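# Put the blue foam block, or else the box, in the tote

## Task

Check the room floor for a blue foam block. If one is there, place it in the tote next to the door. If there is none, place the cardboard box in that tote. The item must sit fully within the tote with nothing sticking out past its rim. It must stay there without the robot holding it at the end. The robot must not tip over or be left leaning, or the task fails.

## Robot and tools

ROBOT. A Hello Robot Stretch 3 with one arm. It has a two-wheel base (0.33 m long, 0.34 m wide), a lift on a vertical mast, and a telescoping arm that reaches out to the robot's right side, ending in a wrist and a two-finger gripper. The base cannot slide sideways, so the gripper is moved forward or back by driving. Turning in place pivots about the point between the drive wheels, 0.05 m behind the front edge. With the arm in and the wrist folded, a turn sweeps a 0.28 m radius; an unfolded level wrist reaches past that. Loose objects may occasionally get nudged by something else.

FRAMES. Base frame: origin on the floor between the drive wheels, x forward, y left, z up. hand_pose is reported in it, at the point where the closed fingertips meet. Odometry frame is the base frame at the start; heading is positive to the left, -3.142 to 3.142.

TOOL execute_actions, argument "actions": a list run in order (empty list just returns the current state and images). Each action is {"robot": ..., "steps": n, "until": ...}. steps is 1 to 450 control steps at 30 per second (default 1); {"steps": n} alone waits. "robot" holds one command, a list (queue) of up to 8 commands run one after another, or {"stop": true}, which brakes everything and clears the queue. A queue item may be {"pause_s": s} (at most 15 s).
A command may contain:
- "base": exactly one of {"translate_m": d}, a straight drive by d metres relative to where the base is when that command begins (positive forward, |d| at most 1), or {"rotate_rad": d}, a turn in place by d radians relative to the current heading (positive counter-clockwise seen from above, |d| at most 3.2).
- "joints": absolute targets by name; unnamed joints keep their targets. lift_m 0 to 1.1 (arm height on mast, metres); arm_m 0 to 0.52 (extension, metres); wrist_yaw_rad -1.345 to 4.42 (0 along the arm, positive toward the front, 3.0 folded over the base); wrist_pitch_rad -1.57 to 0.451 (0 level, negative tips fingers down); wrist_roll_rad -2.911 to 2.911 (0 fingers side by side); gripper_m -0.089 to 0.179 (larger is wider; actual fingertip gap is about 0.007 m less when nearly shut, 0.025 m less when fully open, and zero under 0.007); head_pan_rad -3.953 to 1.73 (0 ahead, positive left, -1.57 faces along the arm); head_tilt_rad -1.53 to 0.419 (negative looks down).
- "contact_limits": {"arm_m": effort percent 1 to 100}, a gentler or harsher push threshold for that arm motion.
A new command takes over immediately and discards the rest of any older queue. An invalid value rejects the whole call. "until" ends an action early: {"robot": {"status": "ended"}} waits for all motion and queue to finish; other fields take comparisons like [">", 0.3] or a status word or ["!=", "moving"]. {"any": {"status": "ended"}} fires when any one motion ends.

TOOL zoom_image: {"camera": "head_camera" | "nav_camera" | "wrist_camera", "region": [x0, y0, x1, y1]} in pixels from the top-left, at most 504 by 504, giving a closer look at that camera's last image. head_camera and nav_camera turn with head_pan_rad and head_tilt_rad; wrist_camera rides on the gripper.

TOOL finished_scene: {"scene": number}. Ends the scene permanently and reports success; only call it once everything has stopped moving.

RESULTS. Each result is a snapshot with images from every camera. base_status shows progress as (moved of goal). joint_goals, joint_status and measured_speeds list each joint. Status words: moving, done (within tolerance), off_target (stuck away from goal, may still push), contact_stop (arm or lift hit something and went slack until next command), time_out, stopped, not_commanded, torque_fault (wrist servo shut off ~10 s, limp). Lines starting refused:, dropped: or replaced: explain problems; on_its_own shows goals the robot changed, slack or off servos, loads, and base lean. lidar_m gives 12 distances from the base origin at 0.17 m height, sector 1 ahead then counter-clockwise (4 left, 7 behind, 10 right). wrist_depth_mm and head_depth_mm are 7x7 depth grids. base_tilt reports lean in degrees; motor_effort in percent per joint (noisy).

SPEED. The base is fast (0.30 m/s, 1.9 rad/s) only when stowed: lift_m under 0.30, arm_m under 0.03, wrist_yaw_rad above 2.54; otherwise 0.10 m/s and 0.63 rad/s.

GRIPPING. Close to a gripper_m smaller than the object's width; release by opening at least 0.02 beyond where contact occurred. Neither the reading nor done proves a hold; check images. Over-squeezing can let items slip; resend a different value to regrip.

AVOID. Fold or unfold the wrist only with lift_m 0.32 to 0.95, wrist_pitch_rad -0.4 and roll near 0; folded, the lift may drop to 0.25. With yaw below -0.4 keep pitch at -0.5 or lower. Pushing against something rigid with the gripper above about 0.45 m can tip the robot; do not push twice after a contact_stop. Do not drive while holding or pushing something fixed, and watch for snagging furniture, especially reversing. If tilted, undo the last move in small steps, free the gripper, and lower lift_m to about 0.2. Do not drop, slam or push hard. Wait for all motion to end before finishing, and make sure the object rests on its own inside the tote.

Each tool is called after "Call:" as name(argument=value, ...), one argument or row to a line, values as JSON.

## Session

Call:
execute_actions(
  actions=[],
)

Scene clock: 0.00 s.
robot.base_odometry: x=+0.000 y=+0.000 heading=+0.000 (m, m, rad; robot's odometry frame)
robot.turned_by_wheels: +0.000 (rad since the last result)
robot.turned_by_imu: +0.000 (rad since the last result)
robot.base_tilt: forward=+1.1 right=+0.5 (deg)
robot.lidar_m: 0.90 0.90 1.08 1.29 1.54 0.94 0.84 0.84 1.00 1.86 2.18 1.02
robot.head_depth_mm: 924 922 918 923 926 926 928 / 905 902 904 903 906 908 906 / 886 881 887 887 889 889 890 / 866 865 865 869 867 871 870 / 848 848 848 850 852 855 853 / 831 831 834 834 834 837 835 / 814 816 816 818 820 820 822
robot.base_status: not_commanded
robot.joint_positions: lift_m=+0.307 arm_m=+0.002 wrist_yaw_rad=+2.973 wrist_pitch_rad=-0.331 wrist_roll_rad=+0.011 gripper_m=+0.037 head_pan_rad=-0.002 head_tilt_rad=+0.003
robot.joint_goals: lift_m=+0.307 arm_m=+0.002 wrist_yaw_rad=+2.973 wrist_pitch_rad=-0.331 wrist_roll_rad=+0.011 gripper_m=+0.037 head_pan_rad=-0.002 head_tilt_rad=+0.003
robot.joint_status: lift_m=not_commanded arm_m=not_commanded wrist_yaw_rad=not_commanded wrist_pitch_rad=not_commanded wrist_roll_rad=not_commanded gripper_m=not_commanded head_pan_rad=not_commanded head_tilt_rad=not_commanded
robot.measured_speeds: translate_m=+0.000 rotate_rad=+0.000 lift_m=+0.000 arm_m=+0.000 wrist_yaw_rad=+0.000 wrist_pitch_rad=+0.000 wrist_roll_rad=+0.000 head_pan_rad=+0.000 head_tilt_rad=+0.000
robot: refusals=0 queue=idle queue_left=0
robot.motor_effort: left_wheel=+0 right_wheel=+1 lift_m=+23 arm_m=+0 wrist_yaw_rad=+0 wrist_pitch_rad=+6 wrist_roll_rad=+0 gripper_m=+0 head_pan_rad=+0 head_tilt_rad=+2 (%)
robot.hand_pose: x=+0.0180 y=+0.0841 z=+0.3398 quat_wxyz=(+0.175, +0.708, +0.057, +0.681) (m; robot's base frame)
robot.wrist_depth_mm: - - - - - 963 769 / - - - - - - 776 / - - - - - - 807 / 837 825 816 827 808 812 769 / 654 656 - 657 683 658 658 / 546 551 - 549 527 550 547 / 470 480 - - 466 468 473
pictures: head_camera (sideways: a quarter turn clockwise sets it upright), nav_camera (sideways: a quarter turn counterclockwise sets it upright), wrist_camera
Images, in order (width x height): head_camera 896x504, nav_camera 672x504, wrist_camera 644x364.

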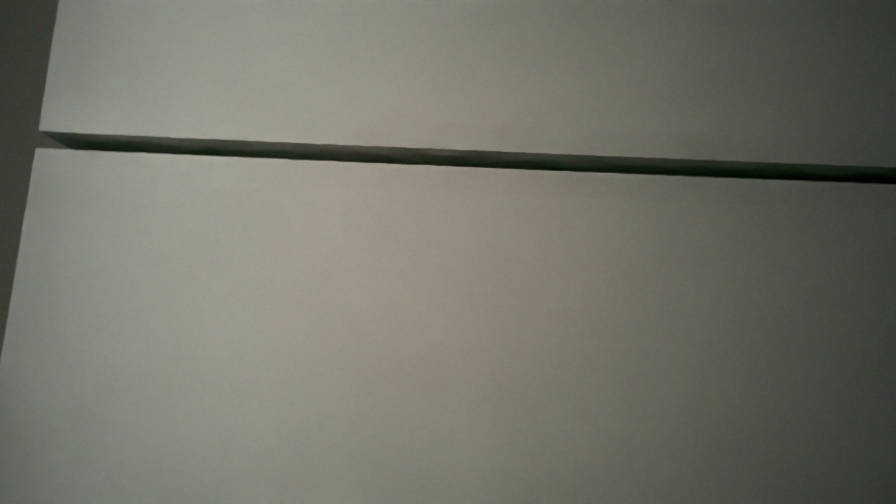

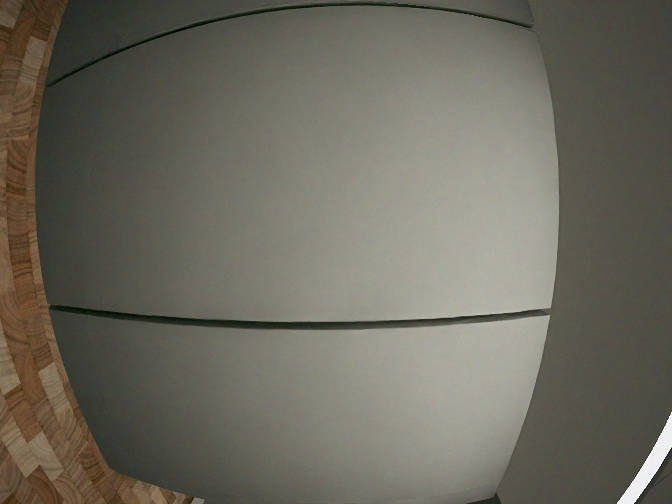

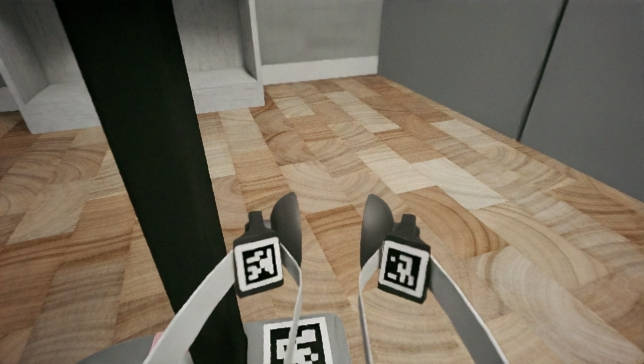

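Call:
execute_actions(
  actions=[
    {"robot":{"joints":{"head_pan_rad":-1.57,"head_tilt_rad":-0.7}},"steps":90,"until":{"robot":{"status":"ended"}}},
  ],
)

Call:
execute_actions(
  actions=[
    {"robot":{"joints":{"head_pan_rad":-3.1,"head_tilt_rad":-0.7}},"steps":90,"until":{"robot":{"status":"ended"}}},
  ],
)

Call:
execute_actions(
  actions=[
    {"robot":{"joints":{"head_pan_rad":1.5,"head_tilt_rad":-0.7}},"steps":150,"until":{"robot":{"status":"ended"}}},
  ],
)

Scene clock: 1.93 s.
robot.base_odometry: x=+0.000 y=+0.000 heading=+0.000 (m, m, rad; robot's odometry frame)
robot.turned_by_wheels: +0.000 (rad since the last result)
robot.turned_by_imu: +0.000 (rad since the last result)
robot.base_tilt: forward=+1.0 right=+0.6 (deg)
robot.lidar_m: 0.90 0.90 1.08 1.29 1.54 0.94 0.84 0.84 1.00 1.85 2.18 1.02
robot.head_depth_mm: 1642 1689 1742 1806 1631 1371 1175 / 1920 2104 2295 2035 1638 1364 1176 / 1893 2154 2416 1963 1622 1363 1176 / 1842 2094 2375 1964 1634 1362 1171 / 1837 2057 2351 2016 1630 1357 1167 / 1804 2040 2316 2014 1623 1356 1166 / 1787 2003 2275 2006 1631 1359 1169
robot.base_status: not_commanded
robot.joint_positions: lift_m=+0.307 arm_m=+0.002 wrist_yaw_rad=+2.973 wrist_pitch_rad=-0.331 wrist_roll_rad=+0.011 gripper_m=+0.037 head_pan_rad=-1.563 head_tilt_rad=-0.691
robot.joint_goals: lift_m=+0.307 arm_m=+0.002 wrist_yaw_rad=+2.973 wrist_pitch_rad=-0.331 wrist_roll_rad=+0.011 gripper_m=+0.037 head_pan_rad=-1.570 head_tilt_rad=-0.700
robot.joint_status: lift_m=not_commanded arm_m=not_commanded wrist_yaw_rad=not_commanded wrist_pitch_rad=not_commanded wrist_roll_rad=not_commanded gripper_m=not_commanded head_pan_rad=done head_tilt_rad=done
robot.measured_speeds: translate_m=+0.000 rotate_rad=+0.000 lift_m=+0.000 arm_m=+0.000 wrist_yaw_rad=+0.000 wrist_pitch_rad=+0.000 wrist_roll_rad=+0.000 head_pan_rad=+0.000 head_tilt_rad=+0.000
robot: refusals=0 queue=done queue_left=0
robot.motor_effort: left_wheel=+0(0) right_wheel=+0(0) lift_m=+24(23) arm_m=+0(0) wrist_yaw_rad=+0(0) wrist_pitch_rad=+6(6) wrist_roll_rad=+0(0) gripper_m=-1(1) head_pan_rad=-4(44) head_tilt_rad=-3(29) (%)
robot.hand_pose: x=+0.0180 y=+0.0841 z=+0.3398 quat_wxyz=(+0.175, +0.708, +0.057, +0.681) (m; robot's base frame)
robot.wrist_depth_mm: - - - - - 980 763 / - - - - - - 782 / - - - - - - 793 / 826 792 829 836 818 830 783 / 666 656 - 667 688 662 638 / 552 550 - 548 531 556 554 / 472 483 - - 467 466 471
pictures: head_camera (sideways: a quarter turn clockwise sets it upright), nav_camera (sideways: a quarter turn counterclockwise sets it upright), wrist_camera
Images, in order (width x height): head_camera 896x504, nav_camera 672x504, wrist_camera 644x364.

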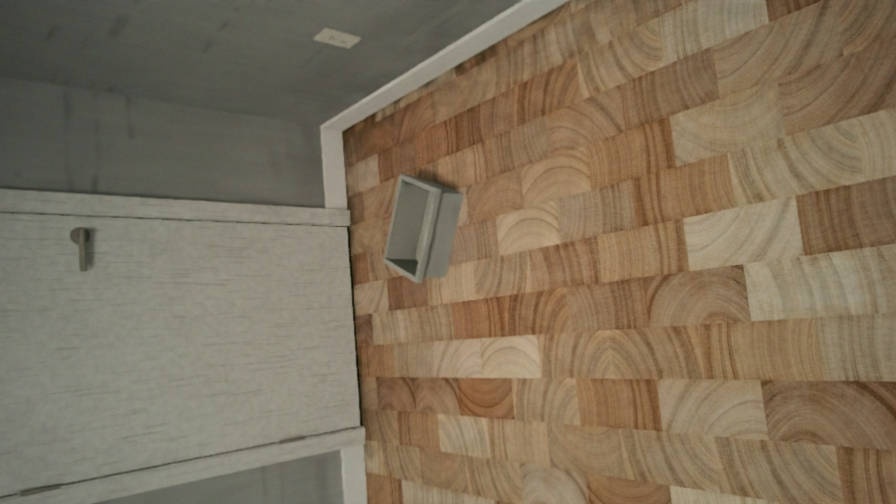

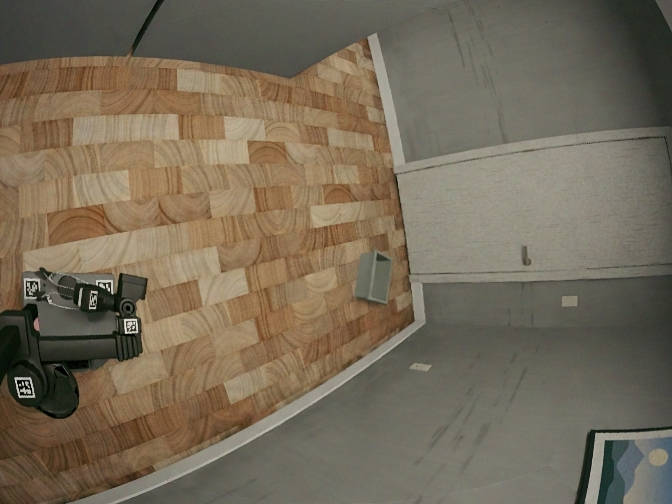

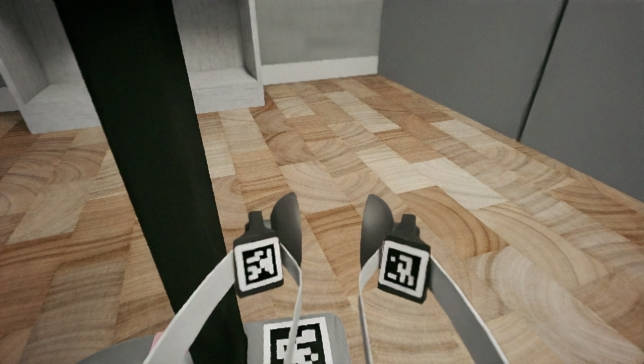

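Scene clock: 3.27 s.
robot.base_odometry: x=+0.000 y=+0.000 heading=+0.000 (m, m, rad; robot's odometry frame)
robot.turned_by_wheels: +0.000 (rad since the last result)
robot.turned_by_imu: +0.000 (rad since the last result)
robot.base_tilt: forward=+1.2 right=+0.4 (deg)
robot.lidar_m: 0.90 0.90 1.08 1.29 1.53 0.94 0.83 0.84 1.00 1.86 2.18 1.02
robot.head_depth_mm: 717 810 929 1096 1334 1365 1172 / 709 800 917 1074 1303 1364 1177 / 701 787 903 1055 1279 1363 1176 / 695 780 890 1043 1253 1358 1168 / 686 772 880 1026 1224 1355 1171 / 679 761 871 1010 1209 1351 1169 / 672 752 858 998 1187 1329 1173
robot.base_status: not_commanded
robot.joint_positions: lift_m=+0.307 arm_m=+0.002 wrist_yaw_rad=+2.973 wrist_pitch_rad=-0.331 wrist_roll_rad=+0.011 gripper_m=+0.037 head_pan_rad=-3.093 head_tilt_rad=-0.691
robot.joint_goals: lift_m=+0.307 arm_m=+0.002 wrist_yaw_rad=+2.973 wrist_pitch_rad=-0.331 wrist_roll_rad=+0.011 gripper_m=+0.037 head_pan_rad=-3.100 head_tilt_rad=-0.700
robot.joint_status: lift_m=not_commanded arm_m=not_commanded wrist_yaw_rad=not_commanded wrist_pitch_rad=not_commanded wrist_roll_rad=not_commanded gripper_m=not_commanded head_pan_rad=done head_tilt_rad=done
robot.measured_speeds: translate_m=+0.000 rotate_rad=+0.000 lift_m=+0.000 arm_m=+0.000 wrist_yaw_rad=+0.000 wrist_pitch_rad=+0.000 wrist_roll_rad=+0.000 head_pan_rad=+0.000 head_tilt_rad=+0.000
robot: refusals=0 queue=done queue_left=0
robot.motor_effort: left_wheel=+0(0) right_wheel=+1(0) lift_m=+23(24) arm_m=+0(0) wrist_yaw_rad=+0(1) wrist_pitch_rad=+6(6) wrist_roll_rad=+0(0) gripper_m=+0(1) head_pan_rad=-4(43) head_tilt_rad=-2(2) (%)
robot.hand_pose: x=+0.0180 y=+0.0841 z=+0.3398 quat_wxyz=(+0.175, +0.708, +0.057, +0.681) (m; robot's base frame)
robot.wrist_depth_mm: - - - - - 975 757 / - - - - - - 784 / - - - - - - 805 / 833 792 816 807 822 817 778 / 665 664 - 659 686 657 655 / 546 554 - 550 531 547 544 / 470 489 - - 468 469 470
pictures: head_camera (sideways: a quarter turn clockwise sets it upright), nav_camera (sideways: a quarter turn counterclockwise sets it upright), wrist_camera
Images, in order (width x height): head_camera 896x504, nav_camera 672x504, wrist_camera 644x364.

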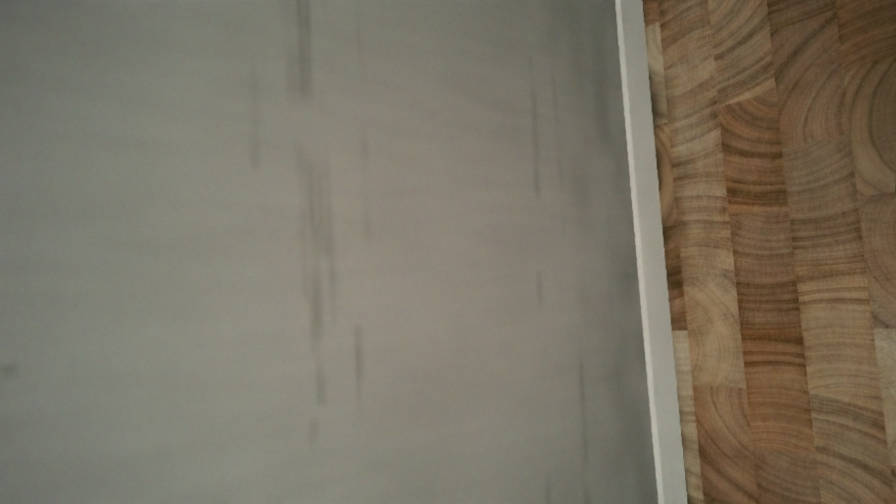

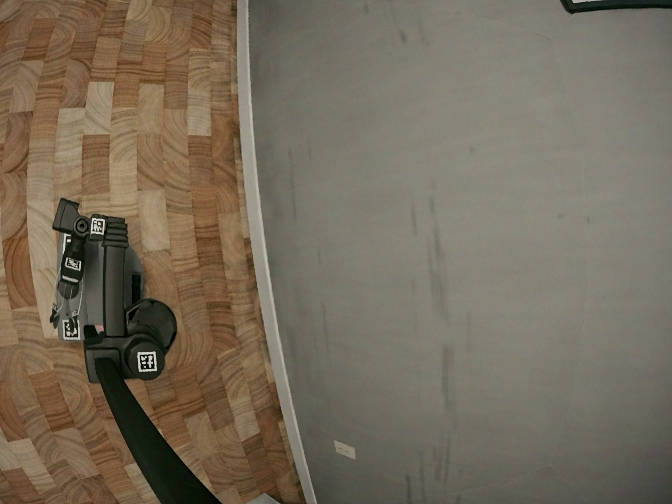

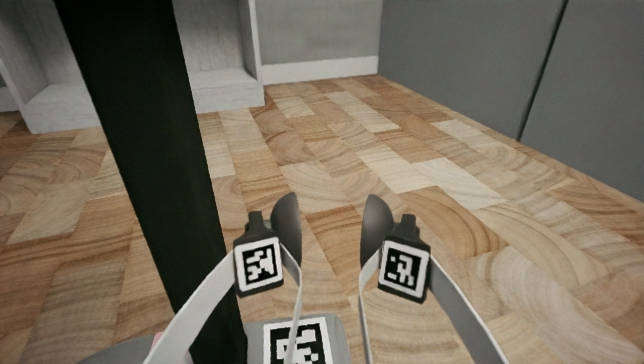

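Scene clock: 6.03 s.
robot.base_odometry: x=+0.000 y=+0.000 heading=+0.000 (m, m, rad; robot's odometry frame)
robot.turned_by_wheels: +0.000 (rad since the last result)
robot.turned_by_imu: +0.000 (rad since the last result)
robot.base_tilt: forward=+1.1 right=+0.4 (deg)
robot.lidar_m: 0.90 0.90 1.08 1.29 1.54 0.94 0.84 0.84 1.00 1.86 2.18 1.02
robot.head_depth_mm: 1430 1540 1613 1702 1623 1370 1177 / 1437 1627 1854 1951 1637 1370 1176 / 1405 1577 1825 1992 1634 1361 1170 / 1366 1541 1758 1953 1626 1364 1174 / 1297 1419 1550 1762 1633 1361 1171 / 1277 1415 1546 1784 1623 1360 1193 / 1234 1379 1519 1732 1620 1404 -
robot.base_status: not_commanded
robot.joint_positions: lift_m=+0.307 arm_m=+0.002 wrist_yaw_rad=+2.973 wrist_pitch_rad=-0.331 wrist_roll_rad=+0.011 gripper_m=+0.037 head_pan_rad=+1.493 head_tilt_rad=-0.691
robot.joint_goals: lift_m=+0.307 arm_m=+0.002 wrist_yaw_rad=+2.973 wrist_pitch_rad=-0.331 wrist_roll_rad=+0.011 gripper_m=+0.037 head_pan_rad=+1.500 head_tilt_rad=-0.700
robot.joint_status: lift_m=not_commanded arm_m=not_commanded wrist_yaw_rad=not_commanded wrist_pitch_rad=not_commanded wrist_roll_rad=not_commanded gripper_m=not_commanded head_pan_rad=done head_tilt_rad=done
robot.measured_speeds: translate_m=+0.000 rotate_rad=+0.000 lift_m=+0.000 arm_m=+0.000 wrist_yaw_rad=+0.000 wrist_pitch_rad=+0.000 wrist_roll_rad=+0.000 head_pan_rad=+0.000 head_tilt_rad=+0.000
robot: refusals=0 queue=done queue_left=0
robot.motor_effort: left_wheel=+0(0) right_wheel=+1(0) lift_m=+24(23) arm_m=+0(0) wrist_yaw_rad=+0(0) wrist_pitch_rad=+6(6) wrist_roll_rad=+0(0) gripper_m=+0(0) head_pan_rad=+4(45) head_tilt_rad=-3(3) (%)
robot.hand_pose: x=+0.0180 y=+0.0841 z=+0.3398 quat_wxyz=(+0.175, +0.708, +0.057, +0.681) (m; robot's base frame)
robot.wrist_depth_mm: - - - - - 990 766 / - - - - - - 775 / - - - - - - 779 / 822 795 824 824 815 823 778 / 667 658 - 658 679 658 651 / 551 551 - 546 526 543 549 / 471 484 - - 473 467 469
pictures: head_camera (sideways: a quarter turn clockwise sets it upright), nav_camera (sideways: a quarter turn counterclockwise sets it upright), wrist_camera
Images, in order (width x height): head_camera 896x504, nav_camera 672x504, wrist_camera 644x364.

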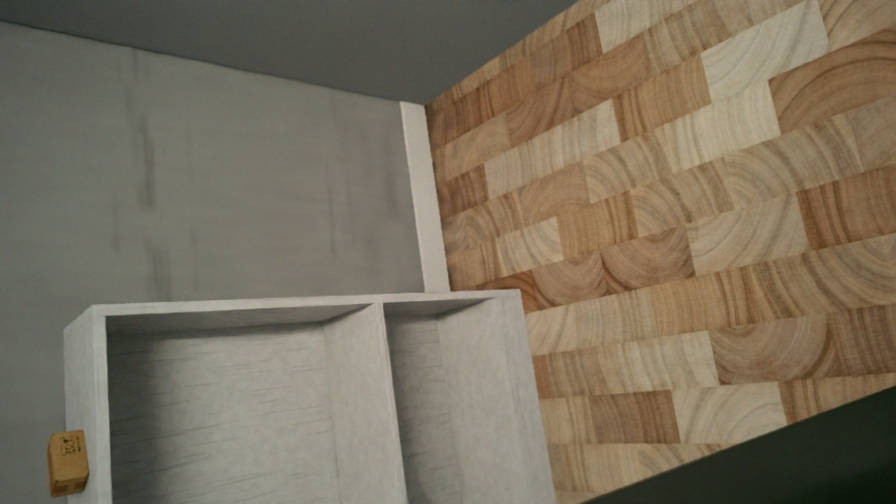

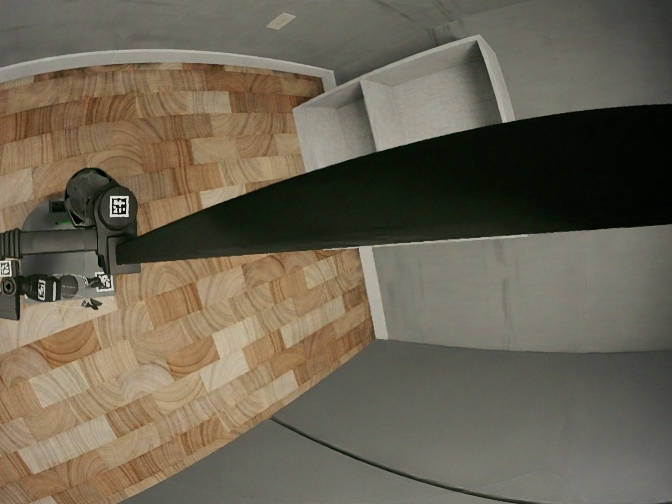

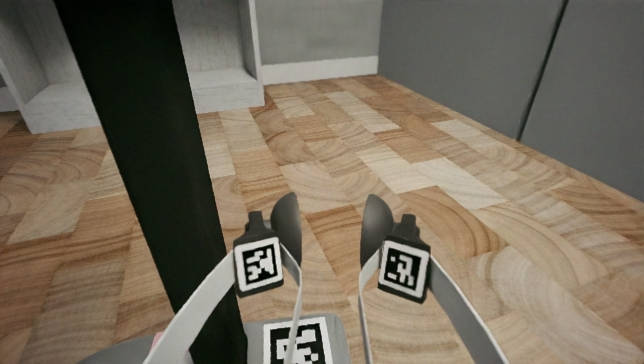

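Call:
execute_actions(
  actions=[
    {"robot":{"joints":{"head_pan_rad":-0.9,"head_tilt_rad":-0.5}},"steps":150,"until":{"robot":{"status":"ended"}}},
  ],
)

Scene clock: 8.23 s.
robot.base_odometry: x=+0.000 y=+0.000 heading=+0.000 (m, m, rad; robot's odometry frame)
robot.turned_by_wheels: +0.000 (rad since the last result)
robot.turned_by_imu: +0.000 (rad since the last result)
robot.base_tilt: forward=+1.1 right=+0.5 (deg)
robot.lidar_m: 0.90 0.90 1.07 1.29 1.53 0.94 0.84 0.84 1.00 1.85 2.18 1.01
robot.head_depth_mm: 1815 1956 2104 2297 1970 1564 1296 / 1913 2074 2236 2413 1969 1560 1287 / 1999 2172 2378 2553 1964 1554 1283 / 2118 2304 2530 2670 1969 1545 1280 / 2193 2377 2588 1741 1799 1538 1281 / 1128 1207 1301 1405 1522 1543 1279 / 1004 1061 1132 1219 1306 1419 1274
robot.base_status: not_commanded
robot.joint_positions: lift_m=+0.307 arm_m=+0.002 wrist_yaw_rad=+2.973 wrist_pitch_rad=-0.331 wrist_roll_rad=+0.011 gripper_m=+0.037 head_pan_rad=-0.893 head_tilt_rad=-0.507
robot.joint_goals: lift_m=+0.307 arm_m=+0.002 wrist_yaw_rad=+2.973 wrist_pitch_rad=-0.331 wrist_roll_rad=+0.011 gripper_m=+0.037 head_pan_rad=-0.900 head_tilt_rad=-0.500
robot.joint_status: lift_m=not_commanded arm_m=not_commanded wrist_yaw_rad=not_commanded wrist_pitch_rad=not_commanded wrist_roll_rad=not_commanded gripper_m=not_commanded head_pan_rad=done head_tilt_rad=done
robot.measured_speeds: translate_m=+0.000 rotate_rad=+0.000 lift_m=+0.000 arm_m=+0.000 wrist_yaw_rad=+0.000 wrist_pitch_rad=+0.000 wrist_roll_rad=+0.000 head_pan_rad=+0.000 head_tilt_rad=+0.000
robot: refusals=0 queue=done queue_left=0
robot.motor_effort: left_wheel=+0(0) right_wheel=+1(1) lift_m=+24(23) arm_m=+0(1) wrist_yaw_rad=+0(0) wrist_pitch_rad=+6(6) wrist_roll_rad=+0(0) gripper_m=+0(0) head_pan_rad=-4(43) head_tilt_rad=+3(16) (%)
robot.hand_pose: x=+0.0180 y=+0.0841 z=+0.3398 quat_wxyz=(+0.175, +0.708, +0.057, +0.681) (m; robot's base frame)
robot.wrist_depth_mm: - - - - - 969 756 / - - - - - - 772 / - - - - - - 812 / 813 786 816 834 830 829 771 / 664 667 - 654 681 657 655 / 551 548 - 546 528 552 548 / 468 480 - - 472 463 467
pictures: head_camera (sideways: a quarter turn clockwise sets it upright), nav_camera (sideways: a quarter turn counterclockwise sets it upright), wrist_camera
Images, in order (width x height): head_camera 896x504, nav_camera 672x504, wrist_camera 644x364.

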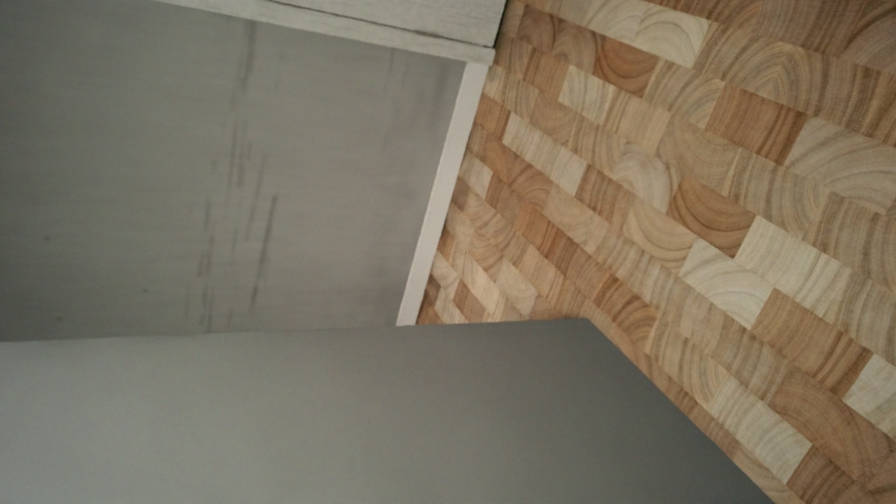

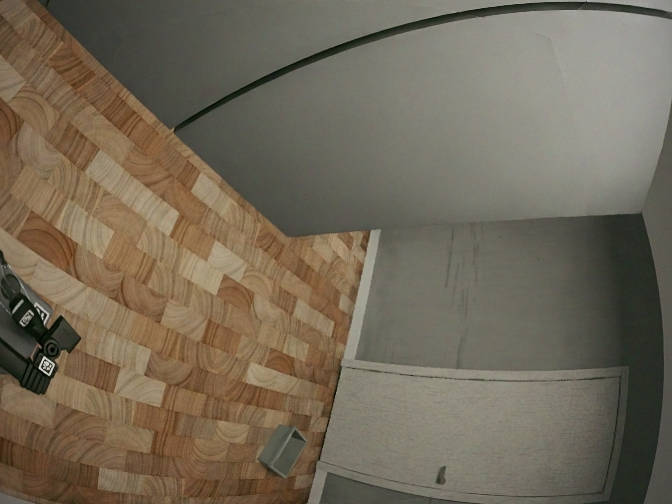

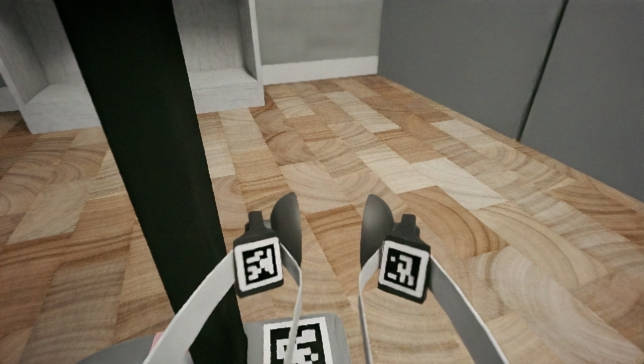

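Call:
execute_actions(
  actions=[
    {"robot":[{"joints":{"lift_m":0.27,"head_pan_rad":1.2,"head_tilt_rad":-0.6}},{"base":{"rotate_rad":-1.31}},{"base":{"translate_m":1.0}},{"base":{"translate_m":0.45}}],"steps":450,"until":{"robot":{"status":"ended"}}},
  ],
)

Scene clock: 20.73 s.
robot.base_odometry: x=+0.374 y=-1.401 heading=-1.310 (m, m, rad; robot's odometry frame)
robot.turned_by_wheels: -1.310 (rad since the last result)
robot.turned_by_imu: -1.325 (rad since the last result)
robot.base_tilt: forward=+1.0 right=+0.5 (deg)
robot.lidar_m: 0.72 0.75 1.11 0.86 0.87 1.24 2.73 1.23 0.94 0.91 0.96 0.73
robot.head_depth_mm: 1117 1163 1217 1276 1346 1380 1229 / 1344 1412 1489 1583 1641 1456 1225 / 1694 1805 1929 2055 1785 1449 1228 / 2266 2490 2797 2313 1773 1449 1222 / 3227 3550 3297 2302 1780 1451 1220 / 3220 3539 3261 2284 1770 1446 1219 / 3143 3468 3240 2291 1764 1405 1213
robot.base_status: done (translate_m +0.4500 of +0.4500)
robot.joint_positions: lift_m=+0.270 arm_m=+0.002 wrist_yaw_rad=+2.973 wrist_pitch_rad=-0.332 wrist_roll_rad=+0.011 gripper_m=+0.037 head_pan_rad=+1.193 head_tilt_rad=-0.593
robot.joint_goals: lift_m=+0.270 arm_m=+0.002 wrist_yaw_rad=+2.973 wrist_pitch_rad=-0.332 wrist_roll_rad=+0.011 gripper_m=+0.037 head_pan_rad=+1.200 head_tilt_rad=-0.600
robot.joint_status: lift_m=done arm_m=not_commanded wrist_yaw_rad=not_commanded wrist_pitch_rad=not_commanded wrist_roll_rad=not_commanded gripper_m=not_commanded head_pan_rad=done head_tilt_rad=done
robot.measured_speeds: translate_m=+0.000 rotate_rad=+0.000 lift_m=+0.000 arm_m=+0.000 wrist_yaw_rad=+0.000 wrist_pitch_rad=+0.000 wrist_roll_rad=+0.000 head_pan_rad=+0.000 head_tilt_rad=+0.000
robot: refusals=0 queue=done queue_left=0
robot.motor_effort: left_wheel=+1(10) right_wheel=-2(8) lift_m=+20(24) arm_m=+0(0) wrist_yaw_rad=+0(0) wrist_pitch_rad=+7(7) wrist_roll_rad=+1(0) gripper_m=-2(0) head_pan_rad=+4(46) head_tilt_rad=-2(11) (%)
robot.hand_pose: x=+0.0180 y=+0.0840 z=+0.3026 quat_wxyz=(+0.176, +0.708, +0.057, +0.681) (m; robot's base frame)
robot.wrist_depth_mm: 719 - - - - - 763 / 787 - - - - - 783 / 843 - 946 - - 949 783 / 756 751 748 748 760 741 713 / 614 606 - 601 627 604 599 / 504 504 - 513 486 500 496 / 439 - - - 433 433 430
pictures: head_camera (sideways: a quarter turn clockwise sets it upright), nav_camera (sideways: a quarter turn counterclockwise sets it upright), wrist_camera
Images, in order (width x height): head_camera 896x504, nav_camera 672x504, wrist_camera 644x364.

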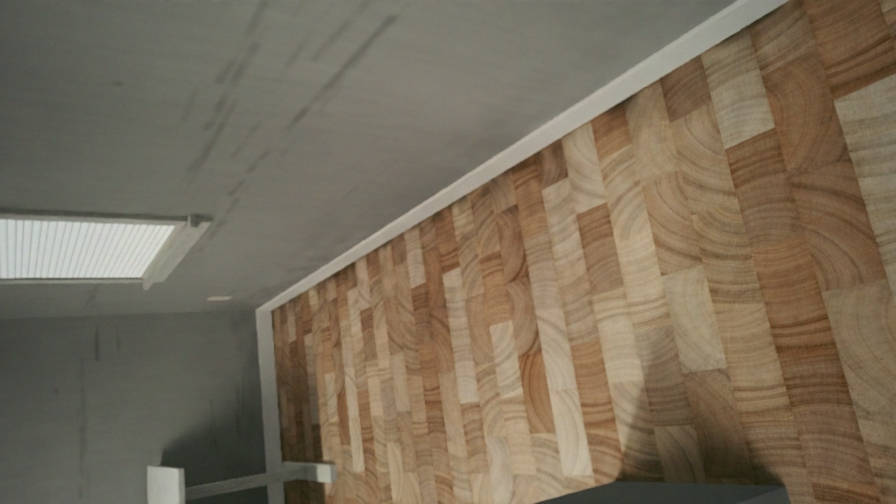

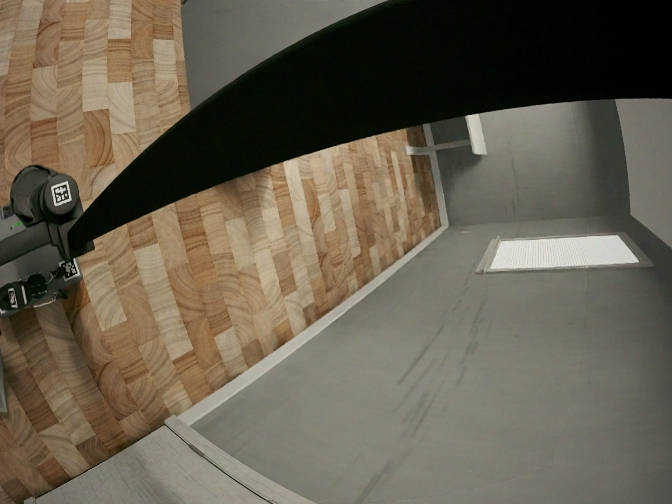

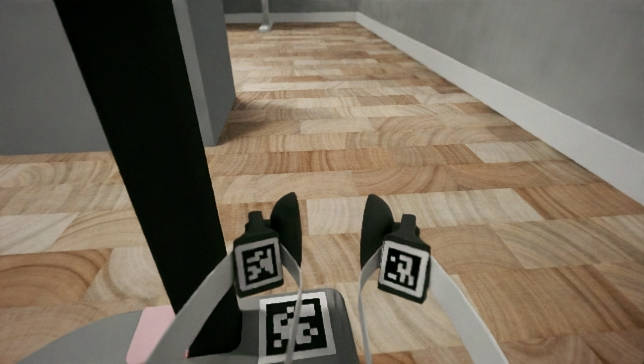

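Call:
execute_actions(
  actions=[
    {"robot":[{"joints":{"head_pan_rad":0.6,"head_tilt_rad":-0.6},"base":{"rotate_rad":1.57}},{"base":{"translate_m":1.0}},{"base":{"translate_m":0.7}}],"steps":450,"until":{"robot":{"status":"ended"}}},
  ],
)

Scene clock: 32.97 s.
robot.base_odometry: x=+2.016 y=-0.962 heading=+0.260 (m, m, rad; robot's odometry frame)
robot.turned_by_wheels: +1.570 (rad since the last result)
robot.turned_by_imu: +3.212 (rad since the last result)
robot.base_tilt: forward=+1.1 right=+0.4 (deg)
robot.lidar_m: - - 0.15 0.32 1.19 0.93 0.91 0.97 1.42 2.14 2.51 3.59
robot.head_depth_mm: - - - - - - - / - - - - - - - / - - - - - - - / - - - - - - - / - - - - - - - / - - - - - - - / - - - - - - -
robot.base_status: done (translate_m +0.6999 of +0.7000)
robot.joint_positions: lift_m=+0.270 arm_m=+0.002 wrist_yaw_rad=+2.974 wrist_pitch_rad=-0.336 wrist_roll_rad=+0.012 gripper_m=+0.037 head_pan_rad=+0.635 head_tilt_rad=-0.602
robot.joint_goals: lift_m=+0.270 arm_m=+0.002 wrist_yaw_rad=+2.974 wrist_pitch_rad=-0.336 wrist_roll_rad=+0.012 gripper_m=+0.037 head_pan_rad=+0.600 head_tilt_rad=-0.600
robot.joint_status: lift_m=done arm_m=not_commanded wrist_yaw_rad=not_commanded wrist_pitch_rad=not_commanded wrist_roll_rad=not_commanded gripper_m=not_commanded head_pan_rad=done head_tilt_rad=done
robot.measured_speeds: translate_m=+0.000 rotate_rad=+0.000 lift_m=+0.000 arm_m=+0.000 wrist_yaw_rad=+0.000 wrist_pitch_rad=+0.000 wrist_roll_rad=+0.000 head_pan_rad=+0.000 head_tilt_rad=+0.000
robot: refusals=0 queue=done queue_left=0
robot.motor_effort: left_wheel=+10(86) right_wheel=+8(96) lift_m=+23(27) arm_m=+1(0) wrist_yaw_rad=+0(20) wrist_pitch_rad=+9(13) wrist_roll_rad=+0(0) gripper_m=+1(5) head_pan_rad=-18(39) head_tilt_rad=+1(3) (%)
robot.hand_pose: x=+0.0179 y=+0.0835 z=+0.3014 quat_wxyz=(+0.177, +0.708, +0.059, +0.681) (m; robot's base frame)
robot.wrist_depth_mm: - - - - 159 88 61 / - - - - 162 89 61 / - - - 920 165 90 61 / 747 721 733 711 167 90 62 / 604 607 - 580 136 91 62 / 503 501 - 498 200 92 63 / 444 - - - 177 87 63
pictures: head_camera (sideways: a quarter turn clockwise sets it upright), nav_camera (sideways: a quarter turn counterclockwise sets it upright), wrist_camera
Images, in order (width x height): head_camera 896x504, nav_camera 672x504, wrist_camera 644x364.

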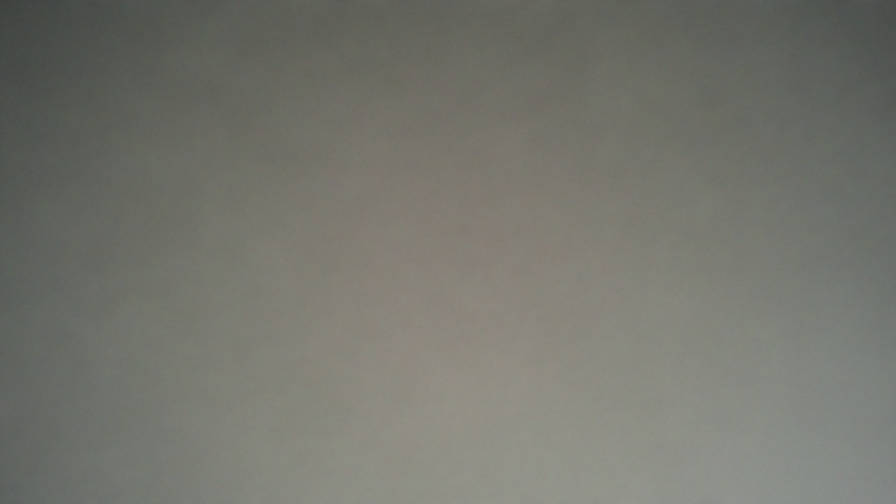

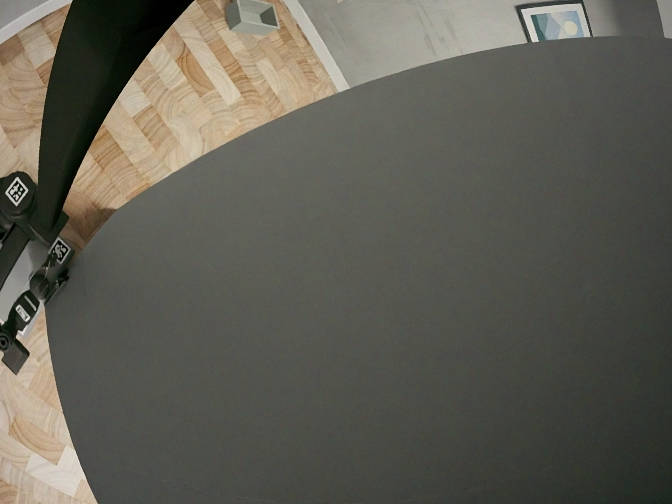

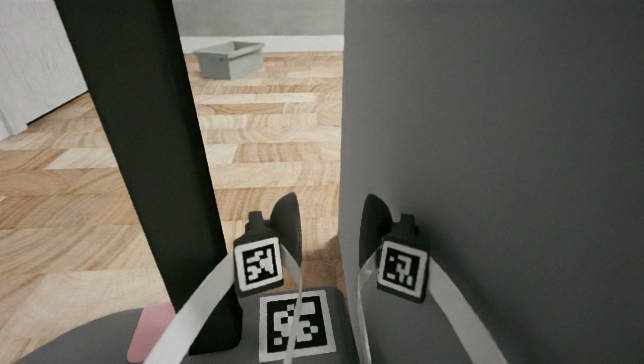

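Call:
execute_actions(
  actions=[
    {"robot":[{"base":{"translate_m":-0.35}},{"base":{"rotate_rad":-1.6}}],"steps":450,"until":{"robot":{"status":"ended"}}},
  ],
)

Scene clock: 38.73 s.
robot.base_odometry: x=+1.678 y=-1.052 heading=-1.340 (m, m, rad; robot's odometry frame)
robot.turned_by_wheels: -1.600 (rad since the last result)
robot.turned_by_imu: -1.622 (rad since the last result)
robot.base_tilt: forward=+1.1 right=+0.6 (deg)
robot.lidar_m: 2.14 2.68 3.15 0.41 0.43 2.24 1.76 0.75 0.57 0.56 0.59 0.84
robot.head_depth_mm: 2298 2364 2698 2300 1778 1448 1226 / 2477 2502 2929 2306 1774 1448 1222 / 2685 2740 3012 2300 1769 1452 1222 / 2876 3118 3044 2299 1766 1437 1227 / 3148 3501 3263 2295 1762 1441 1217 / 3355 3683 3213 2277 1766 1434 1218 / 3079 3385 3019 2277 1760 1432 1215
robot.base_status: done (rotate_rad -1.5999 of -1.6000)
robot.joint_positions: lift_m=+0.270 arm_m=+0.002 wrist_yaw_rad=+2.974 wrist_pitch_rad=-0.336 wrist_roll_rad=+0.012 gripper_m=+0.037 head_pan_rad=+0.607 head_tilt_rad=-0.600
robot.joint_goals: lift_m=+0.270 arm_m=+0.002 wrist_yaw_rad=+2.974 wrist_pitch_rad=-0.336 wrist_roll_rad=+0.012 gripper_m=+0.037 head_pan_rad=+0.600 head_tilt_rad=-0.600
robot.joint_status: lift_m=done arm_m=not_commanded wrist_yaw_rad=not_commanded wrist_pitch_rad=not_commanded wrist_roll_rad=not_commanded gripper_m=not_commanded head_pan_rad=done head_tilt_rad=done
robot.measured_speeds: translate_m=+0.000 rotate_rad=+0.000 lift_m=+0.000 arm_m=+0.000 wrist_yaw_rad=+0.000 wrist_pitch_rad=+0.000 wrist_roll_rad=+0.000 head_pan_rad=+0.000 head_tilt_rad=+0.000
robot: refusals=0 queue=done queue_left=0
robot.motor_effort: left_wheel=+2(9) right_wheel=-3(10) lift_m=+24(23) arm_m=+0(0) wrist_yaw_rad=+0(1) wrist_pitch_rad=+9(9) wrist_roll_rad=+0(0) gripper_m=-1(0) head_pan_rad=-4(19) head_tilt_rad=+1(1) (%)
robot.hand_pose: x=+0.0179 y=+0.0835 z=+0.3014 quat_wxyz=(+0.177, +0.708, +0.059, +0.681) (m; robot's base frame)
robot.wrist_depth_mm: 375 - 396 - - - - / 407 - 428 - - - - / 438 - 465 916 - - - / 481 493 508 720 746 748 737 / 526 546 - 597 620 605 596 / 503 501 - 512 486 497 497 / 443 - - - 430 426 429
pictures: head_camera (sideways: a quarter turn clockwise sets it upright), nav_camera (sideways: a quarter turn counterclockwise sets it upright), wrist_camera
Images, in order (width x height): head_camera 896x504, nav_camera 672x504, wrist_camera 644x364.

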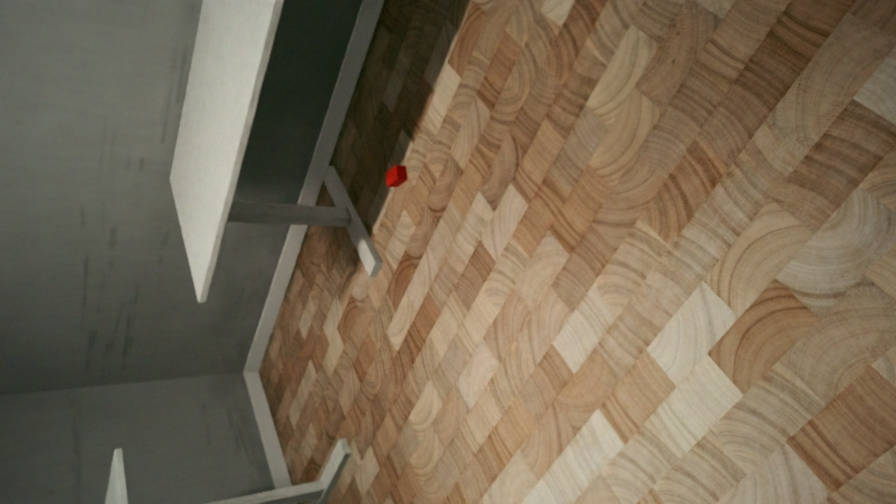

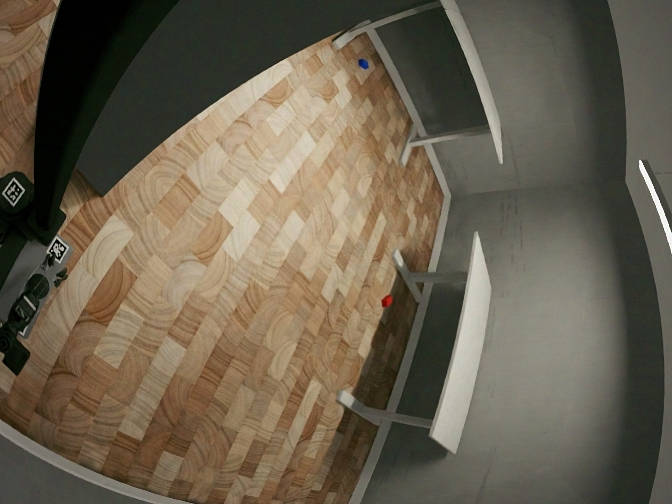

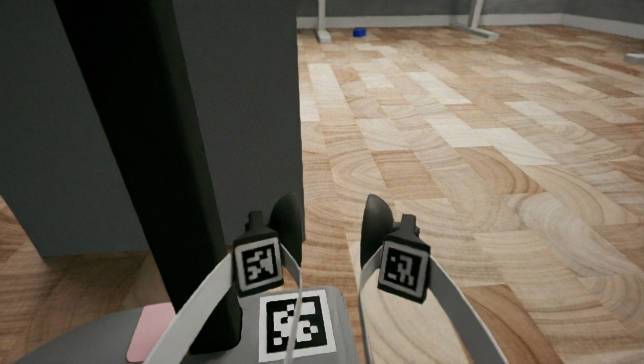

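Call:
execute_actions(
  actions=[
    {"robot":[{"joints":{"head_pan_rad":0,"head_tilt_rad":-0.6},"base":{"translate_m":1.0}},{"base":{"rotate_rad":1.57}},{"base":{"translate_m":1.0}},{"base":{"translate_m":1.0}}],"steps":450,"until":{"robot":{"status":"ended"}}},
  ],
)

Scene clock: 54.27 s.
robot.base_odometry: x=+3.456 y=-1.662 heading=+0.230 (m, m, rad; robot's odometry frame)
robot.turned_by_wheels: +1.570 (rad since the last result)
robot.turned_by_imu: +1.595 (rad since the last result)
robot.base_tilt: forward=+0.7 right=+0.6 (deg)
robot.lidar_m: 1.56 1.27 1.07 0.94 0.96 1.52 2.21 1.73 1.72 1.22 1.78 1.24
robot.head_depth_mm: 1259 1354 877 1753 1779 1452 1223 / 1271 1358 872 1774 1777 1445 1224 / 1289 1357 867 1803 1766 1440 1224 / 1307 1381 920 1846 1763 1444 1219 / 1322 1393 913 1871 1765 1443 1217 / 1332 1419 908 1901 1769 1440 1213 / 1346 1434 964 1848 1618 1434 1221
robot.base_status: moving (translate_m +0.5909 of +1.0000)
robot.joint_positions: lift_m=+0.270 arm_m=+0.002 wrist_yaw_rad=+2.974 wrist_pitch_rad=-0.336 wrist_roll_rad=+0.012 gripper_m=+0.037 head_pan_rad=+0.007 head_tilt_rad=-0.600
robot.joint_goals: lift_m=+0.270 arm_m=+0.002 wrist_yaw_rad=+2.974 wrist_pitch_rad=-0.336 wrist_roll_rad=+0.012 gripper_m=+0.037 head_pan_rad=+0.000 head_tilt_rad=-0.600
robot.joint_status: lift_m=done arm_m=not_commanded wrist_yaw_rad=not_commanded wrist_pitch_rad=not_commanded wrist_roll_rad=not_commanded gripper_m=not_commanded head_pan_rad=done head_tilt_rad=done
robot.measured_speeds: translate_m=+0.294 rotate_rad=+0.000 lift_m=+0.000 arm_m=+0.000 wrist_yaw_rad=+0.000 wrist_pitch_rad=+0.000 wrist_roll_rad=+0.000 head_pan_rad=+0.000 head_tilt_rad=+0.000
robot: refusals=0 queue=running queue_left=0
robot.motor_effort: left_wheel=-1(9) right_wheel=+5(12) lift_m=+23(24) arm_m=+0(0) wrist_yaw_rad=+0(1) wrist_pitch_rad=+9(9) wrist_roll_rad=+0(0) gripper_m=+0(0) head_pan_rad=-4(37) head_tilt_rad=+0(1) (%)
robot.hand_pose: x=+0.0179 y=+0.0835 z=+0.3014 quat_wxyz=(+0.177, +0.708, +0.059, +0.681) (m; robot's base frame)
robot.wrist_depth_mm: - - - - - 906 - / - - - - - - - / 902 - 949 942 - - - / 747 734 755 742 735 738 744 / 594 597 - 598 618 596 601 / 505 499 - 523 482 499 501 / 446 - - - 426 431 427
pictures: head_camera (sideways: a quarter turn clockwise sets it upright), nav_camera (sideways: a quarter turn counterclockwise sets it upright), wrist_camera
Images, in order (width x height): head_camera 896x504, nav_camera 672x504, wrist_camera 644x364.

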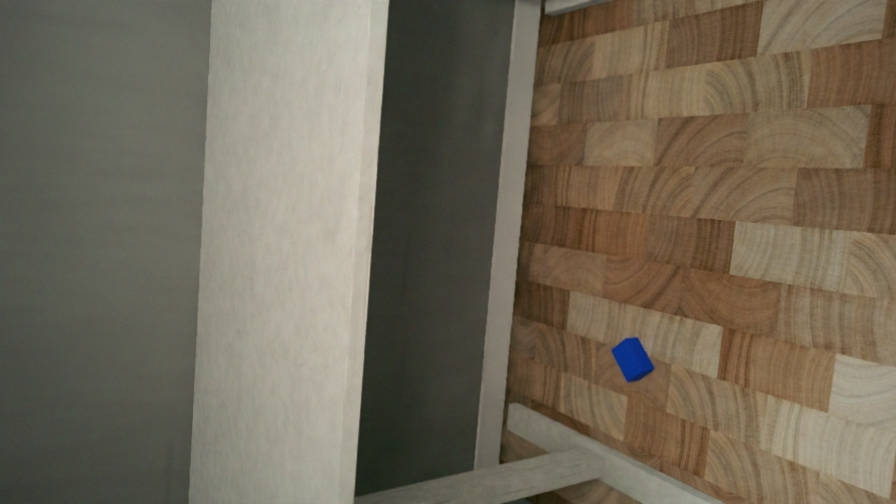

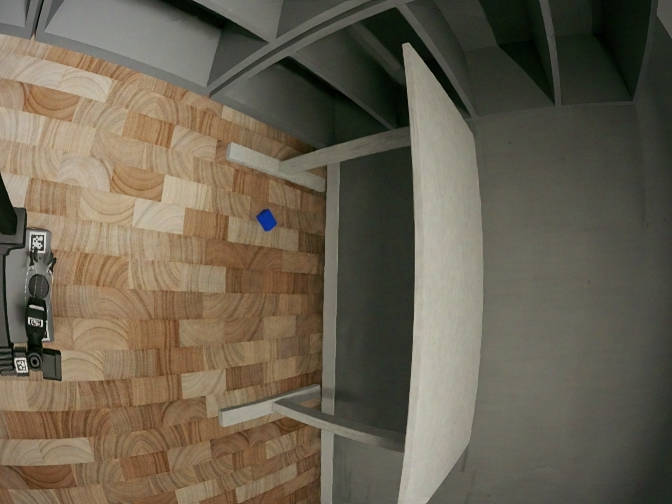

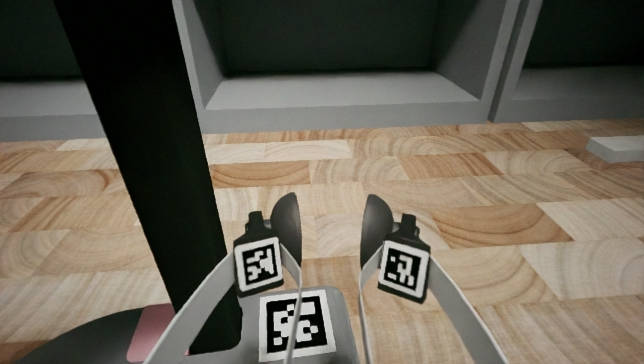

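Call:
execute_actions(
  actions=[
    {"steps":100,"until":{"robot":{"status":"ended"}}},
    {"robot":{"joints":{"head_tilt_rad":-1.0}},"steps":60,"until":{"robot":{"status":"ended"}}},
  ],
)

Scene clock: 57.70 s.
robot.base_odometry: x=+3.854 y=-1.569 heading=+0.230 (m, m, rad; robot's odometry frame)
robot.turned_by_wheels: +0.000 (rad since the last result)
robot.turned_by_imu: +0.001 (rad since the last result)
robot.base_tilt: forward=+1.1 right=+0.6 (deg)
robot.lidar_m: 1.15 0.93 0.90 0.89 1.16 1.84 2.63 2.05 1.31 1.70 0.92 0.91
robot.head_depth_mm: 647 532 452 1527 1345 1209 1095 / 650 533 452 1529 1345 1209 1101 / 650 534 463 1537 1348 1209 1100 / 650 534 462 1528 1349 1204 1108 / 653 534 463 1529 1355 1212 1108 / 653 535 474 1529 1350 1209 1096 / 650 535 474 1513 1358 1210 1096
robot.base_status: done (translate_m +1.0000 of +1.0000)
robot.joint_positions: lift_m=+0.270 arm_m=+0.002 wrist_yaw_rad=+2.974 wrist_pitch_rad=-0.336 wrist_roll_rad=+0.012 gripper_m=+0.037 head_pan_rad=+0.007 head_tilt_rad=-0.987
robot.joint_goals: lift_m=+0.270 arm_m=+0.002 wrist_yaw_rad=+2.974 wrist_pitch_rad=-0.336 wrist_roll_rad=+0.012 gripper_m=+0.037 head_pan_rad=+0.000 head_tilt_rad=-1.000
robot.joint_status: lift_m=done arm_m=not_commanded wrist_yaw_rad=not_commanded wrist_pitch_rad=not_commanded wrist_roll_rad=not_commanded gripper_m=not_commanded head_pan_rad=done head_tilt_rad=done
robot.measured_speeds: translate_m=+0.000 rotate_rad=+0.000 lift_m=+0.000 arm_m=+0.000 wrist_yaw_rad=+0.000 wrist_pitch_rad=+0.000 wrist_roll_rad=+0.000 head_pan_rad=+0.000 head_tilt_rad=+0.000
robot: refusals=0 queue=done queue_left=0
robot.motor_effort: left_wheel=-3(6) right_wheel=+4(6) lift_m=+24(23) arm_m=+0(0) wrist_yaw_rad=+0(1) wrist_pitch_rad=+9(9) wrist_roll_rad=+0(0) gripper_m=+1(0) head_pan_rad=-4(4) head_tilt_rad=-5(23) (%)
robot.hand_pose: x=+0.0179 y=+0.0835 z=+0.3014 quat_wxyz=(+0.177, +0.708, +0.059, +0.681) (m; robot's base frame)
robot.wrist_depth_mm: 836 - - - - - - / 869 - - - - - 744 / 900 - 925 942 940 - 796 / 742 731 743 753 750 759 741 / 610 601 - 602 617 594 594 / 501 504 - 522 485 503 501 / 443 - - - 428 429 429
pictures: head_camera (sideways: a quarter turn clockwise sets it upright), nav_camera (sideways: a quarter turn counterclockwise sets it upright), wrist_camera
Images, in order (width x height): head_camera 896x504, nav_camera 672x504, wrist_camera 644x364.

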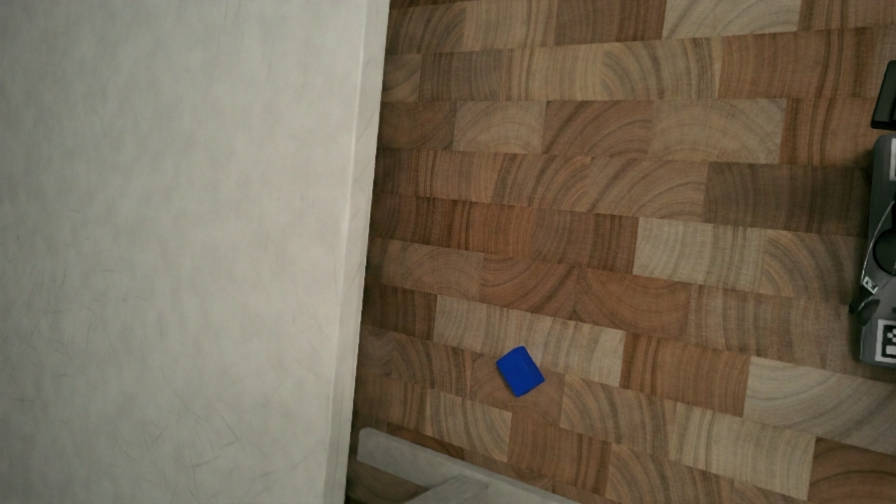

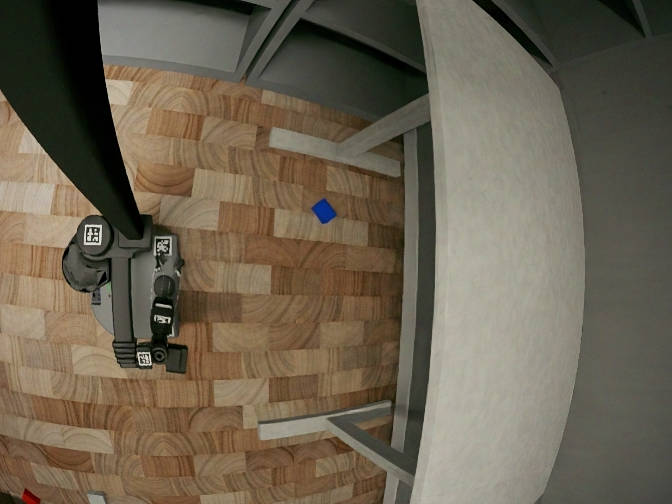

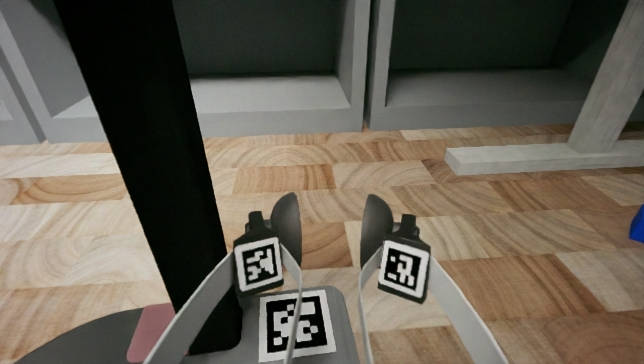

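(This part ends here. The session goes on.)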